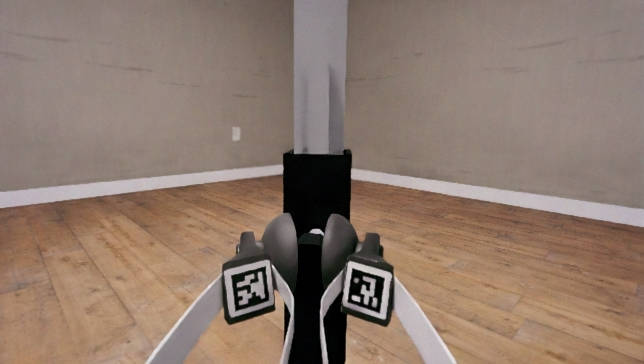

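Scene clock: 216.63 s.
r1.base_odometry: x=-0.939 y=-0.735 heading=-1.130 (m, m, rad; r1's odometry frame)
r1.turned_by_wheels: +0.000 (rad since the last result)
r1.turned_by_imu: +0.000 (rad since the last result)
r1.base_tilt: forward=-0.2 right=+1.5 (deg)
r1.lidar_m: 1.18 0.82 3.56 2.08 1.80 1.80 2.08 2.87 2.87 0.57 2.98 0.89
r1.head_depth_mm: 2809 2228 653 1628 - - - / 2755 2241 666 1607 - 1247 1133 / 2780 2225 1862 1580 1365 1233 1130 / 2760 2215 1845 1588 1390 1235 1138 / 2737 2203 1826 1493 1380 1232 1114 / 2687 2171 1834 1478 1382 1228 1111 / 2622 2172 1831 1323 1276 1223 1100
r1.base_status: not commanded
r1.joint_positions: lift_m=+0.623 arm_m=+0.193 wrist_yaw_rad=+0.000 wrist_pitch_rad=-0.095 wrist_roll_rad=-0.004 gripper_m=-0.023 head_pan_rad=-1.307 head_tilt_rad=-0.889
r1.joint_status: all done
r1.motor_effort: left_wheel=+1(1) right_wheel=-2(2) lift_m=+29(32) arm_m=-4(3) wrist_yaw_rad=-1(0) wrist_pitch_rad=+31(32) wrist_roll_rad=+0(1) gripper_m=-19(19) head_pan_rad=+2(2) head_tilt_rad=-5(5) (%)
r1.hand_pose: x=-0.0213 y=-0.5911 z=+0.7139 quat_wxyz=(+0.708, +0.034, -0.705, -0.034) (m; r1's base frame)
r1.wrist_depth_mm: - - - 121 - - - / - - - 127 - - - / - - - 133 - - - / - - - 140 - - - / - - - 147 - - - / - - - 157 - - - / 950 975 989 168 - - -
r2.base_odometry: x=-2.209 y=-1.089 heading=-1.460 (m, m, rad; r2's odometry frame)
r2.turned_by_wheels: +0.000 (rad since the last result)
r2.turned_by_imu: +0.000 (rad since the last result)
r2.base_tilt: forward=-0.2 right=+1.1 (deg)
r2.lidar_m: 2.38 2.06 2.05 2.38 0.72 0.72 0.96 1.05 0.89 0.69 2.93 2.93
r2.head_depth_mm: 2602 2130 1743 1568 1392 1245 1125 / 2613 869 1792 1577 1434 1251 - / 2642 762 1763 1536 1378 1250 1162 / 2661 2073 1848 1596 1413 1258 1149 / 2694 2195 1859 1599 1409 1261 1143 / 2714 2207 1871 1610 1416 1270 1146 / 2730 2237 1878 1621 1427 1272 1149
r2.base_status: not commanded
r2.joint_positions: lift_m=+0.329 arm_m=+0.258 wrist_yaw_rad=+0.005 wrist_pitch_rad=-0.006 wrist_roll_rad=+0.011 gripper_m=-0.080 head_pan_rad=-1.507 head_tilt_rad=-0.890
r2.joint_status: not commanded
r2.on_its_own: gripper_m is held at -0.082, not at your -0.089, by its stall guard, which is still easing
r2.motor_effort: left_wheel=+3(4) right_wheel=-4(4) lift_m=+17(17) arm_m=-5(5) wrist_yaw_rad=-3(3) wrist_pitch_rad=+3(3) wrist_roll_rad=+0(0) gripper_m=-40(41) head_pan_rad=+4(3) head_tilt_rad=-5(4) (%)
r2.hand_pose: x=-0.0201 y=-0.6587 z=+0.4416 quat_wxyz=(+0.704, +0.004, -0.711, -0.001) (m; r2's base frame)
r2.wrist_depth_mm: - - - 190 - - - / - - - 193 - - - / - - - 199 - - - / - - - 195 - - - / - - - 198 - - - / - - - 206 - - - / 781 767 764 216 803 823 807
pictures: none
No camera images: the call's "cameras" was empty. Leave "cameras" out to get every camera's image.

Call:
execute_actions(actions=[{"r2":{"joints":{"gripper_m":0.06,"arm_m":0.27}}}], cameras=[])

Call:
execute_actions(actions=[{"r2":{"joints":{"gripper_m":-0.05}}}], cameras=[])

Call:
execute_actions(actions=[{"r2":{"joints":{"arm_m":0.256}}}], cameras=["r2_head_camera","r2_wrist_camera"])

Call:
execute_actions(actions=[{"r1":{"joints":{"lift_m":0.63}}}], cameras=[])

Scene clock: 227.43 s.
r1.base_odometry: x=-0.939 y=-0.735 heading=-1.130 (m, m, rad; r1's odometry frame)
r1.turned_by_wheels: +0.000 (rad since the last result)
r1.turned_by_imu: +0.002 (rad since the last result)
r1.base_tilt: forward=-0.1 right=+1.5 (deg)
r1.lidar_m: 1.18 0.82 3.57 2.09 1.80 1.80 2.08 2.87 2.87 0.57 2.97 0.89
r1.head_depth_mm: 2809 2239 653 1617 - - - / 2831 2257 667 1607 - 1248 1134 / 2739 2228 1869 1599 1330 1241 1135 / 2762 2205 1834 1579 1376 1234 1139 / 2728 2198 1841 1496 1387 1240 1108 / 2664 2181 1853 1479 1380 1232 1104 / 2598 2163 1830 1320 1271 1224 1105
r1.base_status: not commanded
r1.joint_positions: lift_m=+0.623 arm_m=+0.193 wrist_yaw_rad=+0.000 wrist_pitch_rad=-0.095 wrist_roll_rad=-0.004 gripper_m=-0.023 head_pan_rad=-1.307 head_tilt_rad=-0.889
r1.joint_status: not commanded
r1.motor_effort: left_wheel=+2(1) right_wheel=-1(2) lift_m=+28(29) arm_m=-3(4) wrist_yaw_rad=+0(1) wrist_pitch_rad=+31(31) wrist_roll_rad=+0(1) gripper_m=-19(20) head_pan_rad=+2(2) head_tilt_rad=-5(5) (%)
r1.hand_pose: x=-0.0213 y=-0.5911 z=+0.7139 quat_wxyz=(+0.708, +0.034, -0.705, -0.034) (m; r1's base frame)
r1.wrist_depth_mm: - - - 121 - - - / - - - 127 - - - / - - - 132 - - - / - - - 140 - - - / - - - 147 - - - / - - - 157 - - - / 953 975 979 168 - - -
r2.base_odometry: x=-2.209 y=-1.089 heading=-1.460 (m, m, rad; r2's odometry frame)
r2.turned_by_wheels: +0.000 (rad since the last result)
r2.turned_by_imu: +0.001 (rad since the last result)
r2.base_tilt: forward=-0.3 right=+1.1 (deg)
r2.lidar_m: 2.39 2.06 2.06 2.37 0.72 0.72 0.95 1.05 0.89 0.69 2.93 2.94
r2.head_depth_mm: 2599 2134 1734 1569 1398 1247 1130 / 2623 869 1788 1577 1443 1253 - / 2670 762 1754 1511 1353 1255 1156 / 2683 2067 1841 1593 1410 1258 1153 / 2665 2187 1854 1602 1414 1265 1142 / 2718 2216 1873 1611 1423 1269 1146 / 2744 2236 1867 1621 1423 1275 1153
r2.base_status: not commanded
r2.joint_positions: lift_m=+0.329 arm_m=+0.270 wrist_yaw_rad=+0.004 wrist_pitch_rad=-0.017 wrist_roll_rad=+0.011 gripper_m=+0.060 head_pan_rad=-1.507 head_tilt_rad=-0.890
r2.joint_status: all done
r2.motor_effort: left_wheel=+1(4) right_wheel=-2(4) lift_m=+17(17) arm_m=+1(11) wrist_yaw_rad=-2(3) wrist_pitch_rad=+8(8) wrist_roll_rad=+0(0) gripper_m=+1(80) head_pan_rad=+4(4) head_tilt_rad=-4(4) (%)
r2.hand_pose: x=-0.0205 y=-0.6705 z=+0.4390 quat_wxyz=(+0.704, +0.007, -0.711, -0.005) (m; r2's base frame)
r2.wrist_depth_mm: - - - 176 - - - / - - - 181 - - - / - - - 184 - - - / - - - 182 - - - / - - - 186 - - - / - - - 195 - - - / 763 779 780 202 751 780 793
pictures: none
No camera images: the call's "cameras" was empty. Leave "cameras" out to get every camera's image.

Scene clock: 229.03 s.
r1.base_odometry: x=-0.939 y=-0.735 heading=-1.130 (m, m, rad; r1's odometry frame)
r1.turned_by_wheels: +0.000 (rad since the last result)
r1.turned_by_imu: +0.000 (rad since the last result)
r1.base_tilt: forward=-0.2 right=+1.6 (deg)
r1.lidar_m: 1.18 0.82 3.57 2.08 1.79 1.80 2.08 2.87 2.87 0.57 2.97 0.89
r1.head_depth_mm: 2787 2232 647 1626 - - - / 2810 2245 660 1607 - 1241 1133 / 2753 2229 1817 1598 1358 1245 1130 / 2750 2201 1843 1594 1390 1239 1141 / 2707 2170 1843 1478 1380 1231 1107 / 2684 2194 1836 1510 1380 1222 1106 / 2636 2177 1813 1332 1265 1222 1108
r1.base_status: not commanded
r1.joint_positions: lift_m=+0.623 arm_m=+0.193 wrist_yaw_rad=+0.000 wrist_pitch_rad=-0.085 wrist_roll_rad=-0.004 gripper_m=-0.023 head_pan_rad=-1.307 head_tilt_rad=-0.889
r1.joint_status: not commanded
r1.motor_effort: left_wheel=+2(1) right_wheel=-2(1) lift_m=+27(28) arm_m=-4(4) wrist_yaw_rad=+0(0) wrist_pitch_rad=+27(31) wrist_roll_rad=+1(0) gripper_m=-20(20) head_pan_rad=+2(2) head_tilt_rad=-5(6) (%)
r1.hand_pose: x=-0.0213 y=-0.5916 z=+0.7166 quat_wxyz=(+0.708, +0.030, -0.705, -0.030) (m; r1's base frame)
r1.wrist_depth_mm: - - - 121 - - - / - - - 127 - - - / - - - 133 - - - / - - - 140 - - - / - - - 147 - - - / - - - 156 - - - / 963 999 - 168 - - -
r2.base_odometry: x=-2.209 y=-1.089 heading=-1.460 (m, m, rad; r2's odometry frame)
r2.turned_by_wheels: +0.000 (rad since the last result)
r2.turned_by_imu: +0.000 (rad since the last result)
r2.base_tilt: forward=-0.3 right=+1.1 (deg)
r2.lidar_m: 2.38 2.05 2.05 2.38 0.72 0.72 0.96 1.05 0.88 0.69 2.93 2.94
r2.head_depth_mm: 2587 2130 1737 1574 1389 1240 1129 / 2610 795 1781 1585 1420 1249 - / 2633 776 1754 1531 1345 1252 1158 / 2672 2072 1843 1606 1407 1259 1158 / 2665 2204 1856 1608 1412 1262 1141 / 2693 2216 1864 1613 1420 1267 1148 / 2743 2224 1876 1623 1431 1273 1154
r2.base_status: not commanded
r2.joint_positions: lift_m=+0.329 arm_m=+0.271 wrist_yaw_rad=+0.005 wrist_pitch_rad=-0.015 wrist_roll_rad=+0.011 gripper_m=-0.049 head_pan_rad=-1.507 head_tilt_rad=-0.890
r2.joint_status: all done
r2.motor_effort: left_wheel=+4(4) right_wheel=-5(5) lift_m=+17(17) arm_m=-5(5) wrist_yaw_rad=-2(3) wrist_pitch_rad=+7(8) wrist_roll_rad=+0(0) gripper_m=-29(100) head_pan_rad=+3(3) head_tilt_rad=-4(4) (%)
r2.hand_pose: x=-0.0202 y=-0.6714 z=+0.4394 quat_wxyz=(+0.704, +0.007, -0.711, -0.004) (m; r2's base frame)
r2.wrist_depth_mm: - - - 175 - - - / - - - 180 - - - / - - - 184 - - - / - - - 181 - - - / - - - 184 - - - / - - - 148 - - - / 780 784 754 199 782 787 791
pictures: none
No camera images: the call's "cameras" was empty. Leave "cameras" out to get every camera's image.

Scene clock: 229.97 s.
r1.base_odometry: x=-0.939 y=-0.735 heading=-1.130 (m, m, rad; r1's odometry frame)
r1.turned_by_wheels: +0.000 (rad since the last result)
r1.turned_by_imu: +0.000 (rad since the last result)
r1.base_tilt: forward=-0.2 right=+1.5 (deg)
r1.lidar_m: 1.18 0.82 3.58 2.08 1.80 1.80 2.08 2.87 2.88 0.57 2.97 0.89
r1.head_depth_mm: 2861 2259 651 1616 - - - / 2790 2210 664 1610 - 1241 1138 / 2777 2242 1806 1580 1362 1243 1138 / 2776 2204 1861 1590 1388 1238 1136 / 2746 2204 1822 1495 1384 1232 1116 / 2640 2186 1841 1487 1379 1229 1105 / 2598 2185 1818 1321 1264 1228 1100
r1.base_status: not commanded
r1.joint_positions: lift_m=+0.623 arm_m=+0.193 wrist_yaw_rad=+0.000 wrist_pitch_rad=-0.085 wrist_roll_rad=-0.004 gripper_m=-0.023 head_pan_rad=-1.307 head_tilt_rad=-0.889
r1.joint_status: not commanded
r1.motor_effort: left_wheel=+1(1) right_wheel=-1(1) lift_m=+27(27) arm_m=-3(4) wrist_yaw_rad=-1(1) wrist_pitch_rad=+27(27) wrist_roll_rad=+0(0) gripper_m=-20(20) head_pan_rad=+2(2) head_tilt_rad=-5(5) (%)
r1.hand_pose: x=-0.0213 y=-0.5916 z=+0.7166 quat_wxyz=(+0.708, +0.030, -0.705, -0.030) (m; r1's base frame)
r1.wrist_depth_mm: - - - 122 - - - / - - - 127 - - - / - - - 133 - - - / - - - 140 - - - / - - - 147 - - - / - - - 156 - - - / 970 983 - 168 - - -
r2.base_odometry: x=-2.209 y=-1.089 heading=-1.460 (m, m, rad; r2's odometry frame)
r2.turned_by_wheels: +0.000 (rad since the last result)
r2.turned_by_imu: +0.000 (rad since the last result)
r2.base_tilt: forward=-0.3 right=+1.0 (deg)
r2.lidar_m: 2.38 2.06 2.05 2.37 0.72 0.72 0.96 1.05 0.89 0.69 2.93 2.93
r2.head_depth_mm: 2592 2123 1738 1574 1390 1248 1128 / 2633 833 1788 1584 1428 1252 - / 2654 778 1760 1533 1379 1254 1154 / 2685 2072 1853 1599 1411 1256 1150 / 2681 2210 1857 1598 1414 1263 1148 / 2732 2218 1863 1617 1419 1269 1147 / 2749 2230 1878 1625 1424 1272 1153
r2.base_status: not commanded
r2.joint_positions: lift_m=+0.329 arm_m=+0.257 wrist_yaw_rad=+0.005 wrist_pitch_rad=-0.012 wrist_roll_rad=+0.011 gripper_m=-0.045 head_pan_rad=-1.507 head_tilt_rad=-0.890
r2.joint_status: all done
r2.on_its_own: gripper_m is held at -0.044, not at your -0.050, by its stall guard, which is still easing
r2.motor_effort: left_wheel=+4(4) right_wheel=-5(5) lift_m=+17(17) arm_m=-5(13) wrist_yaw_rad=-3(4) wrist_pitch_rad=+6(7) wrist_roll_rad=+0(0) gripper_m=-1(29) head_pan_rad=+4(4) head_tilt_rad=-5(5) (%)
r2.hand_pose: x=-0.0201 y=-0.6575 z=+0.4401 quat_wxyz=(+0.704, +0.006, -0.711, -0.003) (m; r2's base frame)
r2.wrist_depth_mm: - - - 189 - - - / - - - 193 - - - / - - - 198 - - - / - - - 195 - - - / - - - 198 - - - / - - - 209 - - - / 751 779 765 217 794 788 796
pictures: r2_head_camera (sideways: a quarter turn clockwise sets it upright), r2_wrist_camera
camera_calibration (this result's frames):
r2_head_camera: T_world_to_cam=[[-0.0360063, 0.796112, -0.604077, 0.806587], [0.995003, 0.0848885, 0.0525668, -0.0689162], [0.0931282, -0.599165, -0.795191, 0.99194], [0, 0, 0, 1]] pos_world=[0.00523644, -0.0419476, 1.27964]
r2_wrist_camera: T_world_to_cam=[[-0.999752, 0.0193174, 0.0111092, -0.0190109], [-0.00748877, 0.178283, -0.983951, 0.583981], [-0.020988, -0.98379, -0.178095, -0.406873], [0, 0, 0, 1]] pos_world=[-0.0231723, -0.504024, 0.502358]
Images, in order (width x height): r2_head_camera 896x504, r2_wrist_camera 644x364.

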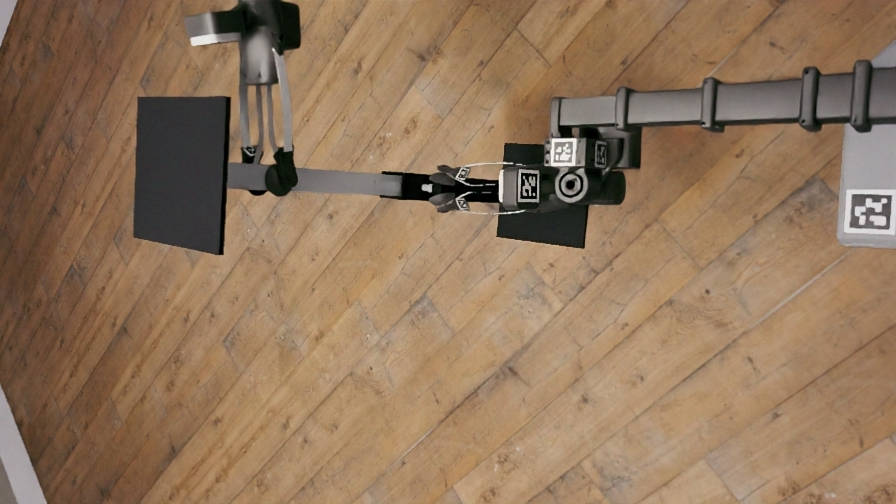

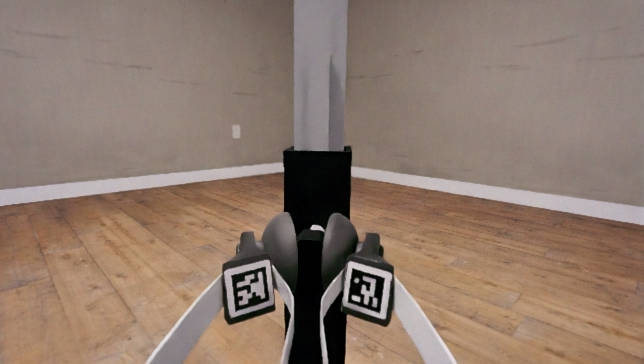

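Scene clock: 230.60 s.
r1.base_odometry: x=-0.939 y=-0.735 heading=-1.130 (m, m, rad; r1's odometry frame)
r1.turned_by_wheels: +0.000 (rad since the last result)
r1.turned_by_imu: +0.000 (rad since the last result)
r1.base_tilt: forward=-0.2 right=+1.6 (deg)
r1.lidar_m: 1.18 0.82 3.59 2.08 1.80 1.80 2.08 2.88 2.87 0.57 2.98 0.89
r1.head_depth_mm: 2829 2245 658 1633 - - - / 2790 2233 660 - - 1242 1134 / 2787 2202 1806 1597 1369 1241 1131 / 2775 2188 1843 1595 1390 1237 1137 / 2707 2211 1829 1497 1390 1230 1110 / 2654 2187 1831 1485 1376 1233 1113 / 2605 2179 1812 1322 1276 1229 1099
r1.base_status: not commanded
r1.joint_positions: lift_m=+0.629 arm_m=+0.193 wrist_yaw_rad=+0.000 wrist_pitch_rad=-0.097 wrist_roll_rad=-0.004 gripper_m=-0.023 head_pan_rad=-1.307 head_tilt_rad=-0.889
r1.joint_status: all done
r1.motor_effort: left_wheel=+1(1) right_wheel=-3(2) lift_m=+29(29) arm_m=-4(4) wrist_yaw_rad=-1(0) wrist_pitch_rad=+31(33) wrist_roll_rad=+0(0) gripper_m=-20(19) head_pan_rad=+3(2) head_tilt_rad=-5(5) (%)
r1.hand_pose: x=-0.0213 y=-0.5911 z=+0.7194 quat_wxyz=(+0.708, +0.035, -0.705, -0.034) (m; r1's base frame)
r1.wrist_depth_mm: - - - 121 - - - / - - - 127 - - - / - - - 132 - - - / - - - 140 - - - / - - - 147 - - - / - - - 157 - - - / 961 994 - 169 - - -
r2.base_odometry: x=-2.209 y=-1.089 heading=-1.460 (m, m, rad; r2's odometry frame)
r2.turned_by_wheels: +0.000 (rad since the last result)
r2.turned_by_imu: +0.000 (rad since the last result)
r2.base_tilt: forward=-0.3 right=+1.0 (deg)
r2.lidar_m: 2.38 2.06 2.05 2.38 0.72 0.72 0.95 1.05 0.88 0.69 2.93 2.93
r2.head_depth_mm: 2600 2132 1735 1574 1388 1246 1129 / 2609 872 1744 1569 1426 1251 - / 2677 775 1751 1532 1380 1254 1158 / 2661 2067 1851 1593 1404 1259 1153 / 2679 2201 1856 1602 1415 1268 1145 / 2719 2198 1866 1619 1422 1270 1149 / 2752 2231 1880 1621 1426 1274 1150
r2.base_status: not commanded
r2.joint_positions: lift_m=+0.329 arm_m=+0.257 wrist_yaw_rad=+0.005 wrist_pitch_rad=-0.012 wrist_roll_rad=+0.011 gripper_m=-0.043 head_pan_rad=-1.507 head_tilt_rad=-0.890
r2.joint_status: not commanded
r2.on_its_own: gripper_m is held at -0.044, not at your -0.050, by its stall guard, which is still easing
r2.motor_effort: left_wheel=+4(4) right_wheel=-5(4) lift_m=+17(17) arm_m=-5(5) wrist_yaw_rad=-3(2) wrist_pitch_rad=+6(6) wrist_roll_rad=+0(0) gripper_m=-25(24) head_pan_rad=+4(4) head_tilt_rad=-5(5) (%)
r2.hand_pose: x=-0.0201 y=-0.6575 z=+0.4401 quat_wxyz=(+0.704, +0.006, -0.711, -0.003) (m; r2's base frame)
r2.wrist_depth_mm: - - - 190 - - - / - - - 195 - - - / - - - 199 - - - / - - - 197 - - - / - - - 199 - - - / - - - 210 - - - / 764 774 772 218 778 784 801
pictures: none
No camera images: the call's "cameras" was empty. Leave "cameras" out to get every camera's image.

Free. Target hand z ≈ 0.813.

Call:
execute_actions(actions=[{"r1":{"joints":{"lift_m":0.716}}}], cameras=["r1_wrist_camera","r2_head_camera"])

Call:
execute_actions(actions=[{"r2":{"joints":{"gripper_m":0.06}}}], cameras=[])

Call:
execute_actions(actions=[{"r1":{"joints":{"lift_m":0.723}},"r2":{"joints":{"arm_m":0.22}}}], cameras=["r2_head_camera"])

Call:
zoom_image(camera="r2_head_camera", region=[370,140,520,240])

Scene clock: 239.73 s.
r1.base_odometry: x=-0.939 y=-0.735 heading=-1.130 (m, m, rad; r1's odometry frame)
r1.turned_by_wheels: +0.000 (rad since the last result)
r1.turned_by_imu: +0.001 (rad since the last result)
r1.base_tilt: forward=-0.1 right=+1.6 (deg)
r1.lidar_m: 1.18 0.82 3.58 2.08 1.80 1.80 2.09 2.87 2.87 0.57 2.96 0.89
r1.head_depth_mm: 2820 2247 632 - - 1269 - / 2800 2235 643 - 1364 1245 1123 / 2830 2231 1816 1581 1357 1236 1131 / 2758 2209 1864 1581 1383 1237 1142 / 2763 2196 1839 1485 1378 1230 1113 / 2656 2195 1820 1480 1373 1232 1113 / 2582 2163 1814 1319 1269 1223 1103
r1.base_status: not commanded
r1.joint_positions: lift_m=+0.715 arm_m=+0.193 wrist_yaw_rad=+0.000 wrist_pitch_rad=-0.269 wrist_roll_rad=-0.004 gripper_m=-0.023 head_pan_rad=-1.307 head_tilt_rad=-0.889
r1.joint_status: all done
r1.on_its_own: wrist_pitch_rad is at rest, and its effort (+79) is outside its rest range (-20 to +32)
r1.motor_effort: left_wheel=+1(2) right_wheel=-1(2) lift_m=+36(36) arm_m=-3(5) wrist_yaw_rad=+0(0) wrist_pitch_rad=+79(79) wrist_roll_rad=+0(1) gripper_m=-19(21) head_pan_rad=+2(2) head_tilt_rad=-6(5) (%)
r1.hand_pose: x=-0.0214 y=-0.5788 z=+0.7622 quat_wxyz=(+0.702, +0.096, -0.699, -0.095) (m; r1's base frame)
r1.wrist_depth_mm: - 62 61 60 76 119 - / - - - 126 - - - / - - - 137 - - - / - - - 150 - - - / - - - 162 - - - / - - - 183 - - - / 905 928 928 211 950 963 994
r2.base_odometry: x=-2.209 y=-1.089 heading=-1.460 (m, m, rad; r2's odometry frame)
r2.turned_by_wheels: +0.000 (rad since the last result)
r2.turned_by_imu: +0.000 (rad since the last result)
r2.base_tilt: forward=-0.3 right=+0.9 (deg)
r2.lidar_m: 2.38 2.06 2.06 2.38 0.72 0.72 0.95 1.05 0.88 0.70 2.93 2.94
r2.head_depth_mm: 2624 762 1819 1575 1388 1245 1128 / 2632 774 1823 1583 1430 1247 - / 2644 758 1787 1537 1381 1251 1161 / 2653 2072 1848 1597 1407 1259 1154 / 2705 2209 1869 1605 1412 1264 1146 / 2703 2215 1865 1611 1424 1266 1147 / 2745 2224 1877 1616 1428 1275 1152
r2.base_status: not commanded
r2.joint_positions: lift_m=+0.329 arm_m=+0.256 wrist_yaw_rad=+0.005 wrist_pitch_rad=-0.012 wrist_roll_rad=+0.011 gripper_m=-0.029 head_pan_rad=-1.507 head_tilt_rad=-0.890
r2.joint_status: not commanded
r2.on_its_own: gripper_m is held at -0.029, not at your -0.050, by its stall guard, which is not easing now
r2.motor_effort: left_wheel=+2(4) right_wheel=-3(4) lift_m=+17(17) arm_m=-3(5) wrist_yaw_rad=-3(2) wrist_pitch_rad=+6(6) wrist_roll_rad=+0(0) gripper_m=-18(18) head_pan_rad=+4(3) head_tilt_rad=-4(5) (%)
r2.hand_pose: x=-0.0202 y=-0.6572 z=+0.4401 quat_wxyz=(+0.704, +0.006, -0.711, -0.003) (m; r2's base frame)
r2.wrist_depth_mm: - - - 189 - - - / - - - 195 - - - / - - - 199 - - - / - - - 197 - - - / - - - 199 - - - / - 968 - 210 - - - / 764 775 755 465 787 778 789
pictures: r1_wrist_camera, r2_head_camera (sideways: a quarter turn clockwise sets it upright)
camera_calibration (this result's frames):
r1_wrist_camera: T_world_to_cam=[[-0.998178, -0.0366736, 0.0479073, -0.0796171], [-0.0593865, 0.457134, -0.887413, 0.970129], [0.0106445, -0.888641, -0.458479, 0.00606706], [0, 0, 0, 1]] pos_world=[-0.0219241, -0.441008, 0.867501]
r2_head_camera: T_world_to_cam=[[-0.0360062, 0.796112, -0.604077, 0.806587], [0.995003, 0.0848884, 0.0525668, -0.0689162], [0.0931282, -0.599165, -0.795191, 0.99194], [0, 0, 0, 1]] pos_world=[0.00523644, -0.0419476, 1.27964]
Images, in order (width x height): r1_wrist_camera 644x364, r2_head_camera 896x504.

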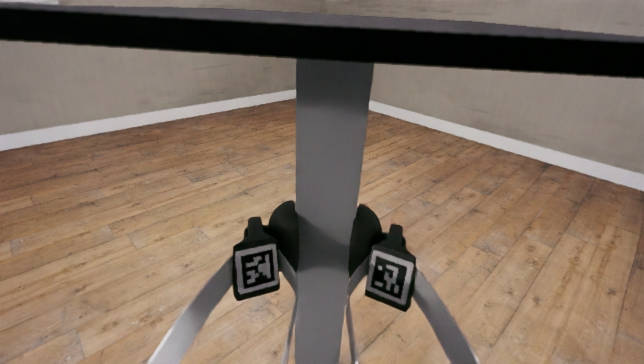

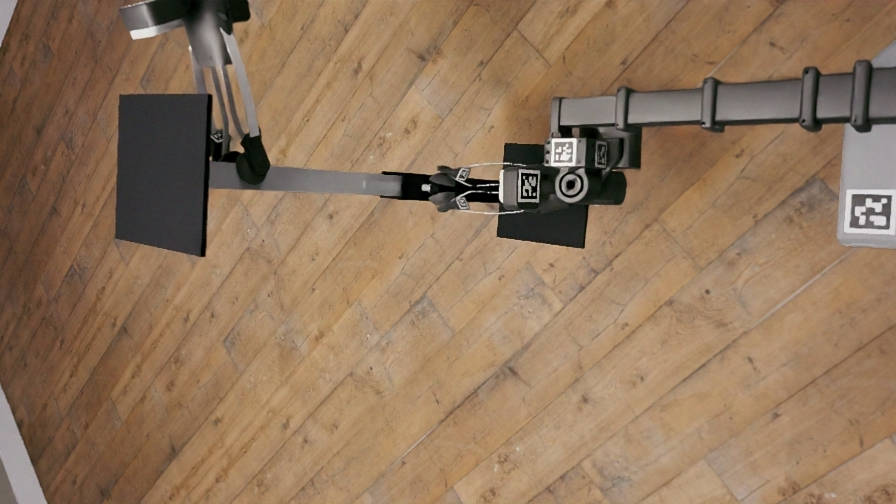

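Scene clock: 241.10 s.
r1.base_odometry: x=-0.939 y=-0.735 heading=-1.130 (m, m, rad; r1's odometry frame)
r1.turned_by_wheels: +0.000 (rad since the last result)
r1.turned_by_imu: +0.000 (rad since the last result)
r1.base_tilt: forward=-0.2 right=+1.6 (deg)
r1.lidar_m: 1.18 0.82 3.57 2.07 1.80 1.80 2.08 2.88 2.87 0.57 2.98 0.89
r1.head_depth_mm: 2827 2258 633 - - 1258 - / 2790 2228 645 - 1362 1240 1122 / 2758 2199 1825 1581 1338 1242 1135 / 2767 2207 1836 1574 1393 1237 1137 / 2762 2207 1838 1489 1388 1232 1106 / 2707 2185 1843 1490 1380 1227 1108 / 2577 2168 1811 1315 1276 1230 1105
r1.base_status: not commanded
r1.joint_positions: lift_m=+0.715 arm_m=+0.193 wrist_yaw_rad=+0.000 wrist_pitch_rad=-0.269 wrist_roll_rad=-0.004 gripper_m=-0.023 head_pan_rad=-1.307 head_tilt_rad=-0.889
r1.joint_status: not commanded
r1.on_its_own: wrist_pitch_rad is at rest, and its effort (+79) is outside its rest range (-20 to +32)
r1.motor_effort: left_wheel=+0(1) right_wheel=-1(0) lift_m=+36(36) arm_m=-3(3) wrist_yaw_rad=+0(0) wrist_pitch_rad=+79(79) wrist_roll_rad=+0(0) gripper_m=-19(19) head_pan_rad=+2(2) head_tilt_rad=-6(5) (%)
r1.hand_pose: x=-0.0214 y=-0.5788 z=+0.7622 quat_wxyz=(+0.702, +0.096, -0.699, -0.095) (m; r1's base frame)
r1.wrist_depth_mm: - 62 61 60 76 120 - / - - - 126 - - - / - - - 137 - - - / - - - 150 - - - / - - - 161 - - - / - - - 183 - - - / 920 915 924 210 955 972 979
r2.base_odometry: x=-2.209 y=-1.089 heading=-1.460 (m, m, rad; r2's odometry frame)
r2.turned_by_wheels: +0.000 (rad since the last result)
r2.turned_by_imu: +0.000 (rad since the last result)
r2.base_tilt: forward=-0.3 right=+1.0 (deg)
r2.lidar_m: 2.38 2.05 2.06 2.37 0.72 0.72 0.95 1.06 0.88 0.70 2.93 2.93
r2.head_depth_mm: 2605 760 1812 1569 1391 1242 1128 / 2625 774 1825 1590 1435 1251 - / 2650 758 1784 1513 1378 1252 1158 / 2677 2079 1851 1596 1411 1260 1154 / 2685 2198 1855 1605 1416 1265 1144 / 2720 2224 1860 1614 1422 1270 1149 / 2728 2223 1884 1626 1428 1275 1152
r2.base_status: not commanded
r2.joint_positions: lift_m=+0.329 arm_m=+0.256 wrist_yaw_rad=+0.004 wrist_pitch_rad=-0.017 wrist_roll_rad=+0.011 gripper_m=+0.060 head_pan_rad=-1.507 head_tilt_rad=-0.890
r2.joint_status: all done
r2.motor_effort: left_wheel=+2(2) right_wheel=-2(3) lift_m=+17(17) arm_m=-3(3) wrist_yaw_rad=-2(3) wrist_pitch_rad=+8(8) wrist_roll_rad=+0(0) gripper_m=+1(79) head_pan_rad=+4(5) head_tilt_rad=-4(5) (%)
r2.hand_pose: x=-0.0205 y=-0.6571 z=+0.4390 quat_wxyz=(+0.704, +0.007, -0.711, -0.005) (m; r2's base frame)
r2.wrist_depth_mm: - - - 189 - - - / - - - 195 - - - / - - - 197 - - - / - - - 197 - - - / - - - 200 - - - / 986 - - 210 - - - / 759 765 772 218 742 792 802
pictures: none
No camera images: the call's "cameras" was empty. Leave "cameras" out to get every camera's image.

Scene clock: 242.40 s.
r1.base_odometry: x=-0.939 y=-0.735 heading=-1.130 (m, m, rad; r1's odometry frame)
r1.turned_by_wheels: +0.000 (rad since the last result)
r1.turned_by_imu: +0.000 (rad since the last result)
r1.base_tilt: forward=-0.2 right=+1.5 (deg)
r1.lidar_m: 1.18 0.82 3.58 2.08 1.80 1.80 2.08 2.87 2.87 0.57 2.97 0.89
r1.head_depth_mm: 2835 2244 632 - 1360 1267 - / 2792 2231 645 - 1361 1239 1125 / 2756 2217 1810 1588 1345 1237 1130 / 2740 2204 1856 1587 1393 1227 1134 / 2741 2193 1838 1485 1388 1237 1111 / 2678 2186 1846 1358 1391 1229 1103 / 2586 2189 1811 1319 1271 1221 1106
r1.base_status: not commanded
r1.joint_positions: lift_m=+0.722 arm_m=+0.193 wrist_yaw_rad=+0.000 wrist_pitch_rad=-0.285 wrist_roll_rad=-0.004 gripper_m=-0.023 head_pan_rad=-1.307 head_tilt_rad=-0.889
r1.joint_status: all done
r1.on_its_own: wrist_pitch_rad is at rest, and its effort (+79) is outside its rest range (-20 to +32)
r1.motor_effort: left_wheel=+0(1) right_wheel=-1(1) lift_m=+36(37) arm_m=-3(3) wrist_yaw_rad=-1(0) wrist_pitch_rad=+79(79) wrist_roll_rad=+0(0) gripper_m=-20(19) head_pan_rad=+2(2) head_tilt_rad=-5(5) (%)
r1.hand_pose: x=-0.0214 y=-0.5773 z=+0.7653 quat_wxyz=(+0.701, +0.101, -0.698, -0.101) (m; r1's base frame)
r1.wrist_depth_mm: - 86 101 121 150 - - / - - - 63 61 61 59 / - - - 138 - - - / - - - 153 - - - / - - - 163 - - - / - - - 188 - - - / 898 917 913 214 945 963 984
r2.base_odometry: x=-2.209 y=-1.089 heading=-1.460 (m, m, rad; r2's odometry frame)
r2.turned_by_wheels: +0.000 (rad since the last result)
r2.turned_by_imu: +0.000 (rad since the last result)
r2.base_tilt: forward=-0.2 right=+1.0 (deg)
r2.lidar_m: 2.38 2.05 2.06 2.38 0.72 0.72 0.96 1.05 0.88 0.70 2.93 2.94
r2.head_depth_mm: 2604 763 1811 1572 1393 1246 1130 / 2619 776 1814 1582 1421 1243 - / 2667 758 1798 1494 1434 1239 1157 / 2668 2073 1835 1598 1410 1256 1150 / 2702 2193 1862 1602 1411 1266 1141 / 2721 2200 1865 1610 1412 1272 1149 / 2743 2244 1879 1615 1431 1278 1149
r2.base_status: not commanded
r2.joint_positions: lift_m=+0.329 arm_m=+0.220 wrist_yaw_rad=+0.003 wrist_pitch_rad=-0.017 wrist_roll_rad=+0.011 gripper_m=+0.060 head_pan_rad=-1.507 head_tilt_rad=-0.890
r2.joint_status: all done
r2.motor_effort: left_wheel=+2(2) right_wheel=-2(2) lift_m=+17(17) arm_m=-3(1) wrist_yaw_rad=-2(2) wrist_pitch_rad=+8(8) wrist_roll_rad=+0(0) gripper_m=+0(0) head_pan_rad=+3(4) head_tilt_rad=-4(4) (%)
r2.hand_pose: x=-0.0206 y=-0.6211 z=+0.4389 quat_wxyz=(+0.704, +0.007, -0.711, -0.005) (m; r2's base frame)
r2.wrist_depth_mm: - - - - - - - / - - - - - - - / - - - - - - - / - - - 234 - - - / - - - 243 - - - / - 985 - 250 - - - / 750 767 773 259 774 792 793
pictures: r2_head_camera (sideways: a quarter turn clockwise sets it upright)
camera_calibration (this result's frames):
r2_head_camera: T_world_to_cam=[[-0.0360063, 0.796112, -0.604077, 0.806587], [0.995003, 0.0848884, 0.0525668, -0.0689162], [0.0931282, -0.599165, -0.795191, 0.99194], [0, 0, 0, 1]] pos_world=[0.00523644, -0.0419475, 1.27964]
Images, in order (width x height): r2_head_camera 896x504.

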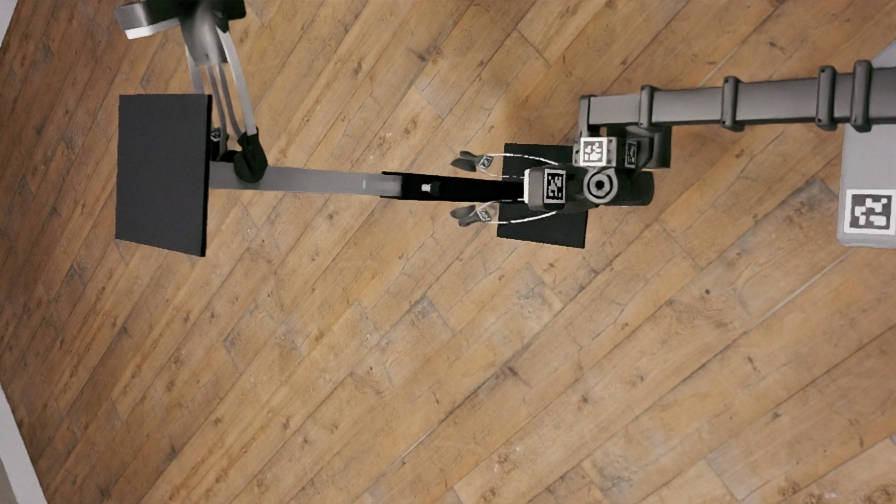

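Region (370, 140, 520, 240) of r2_head_camera's 896x504 image, scaled by 3.360, with more detail than that image has.

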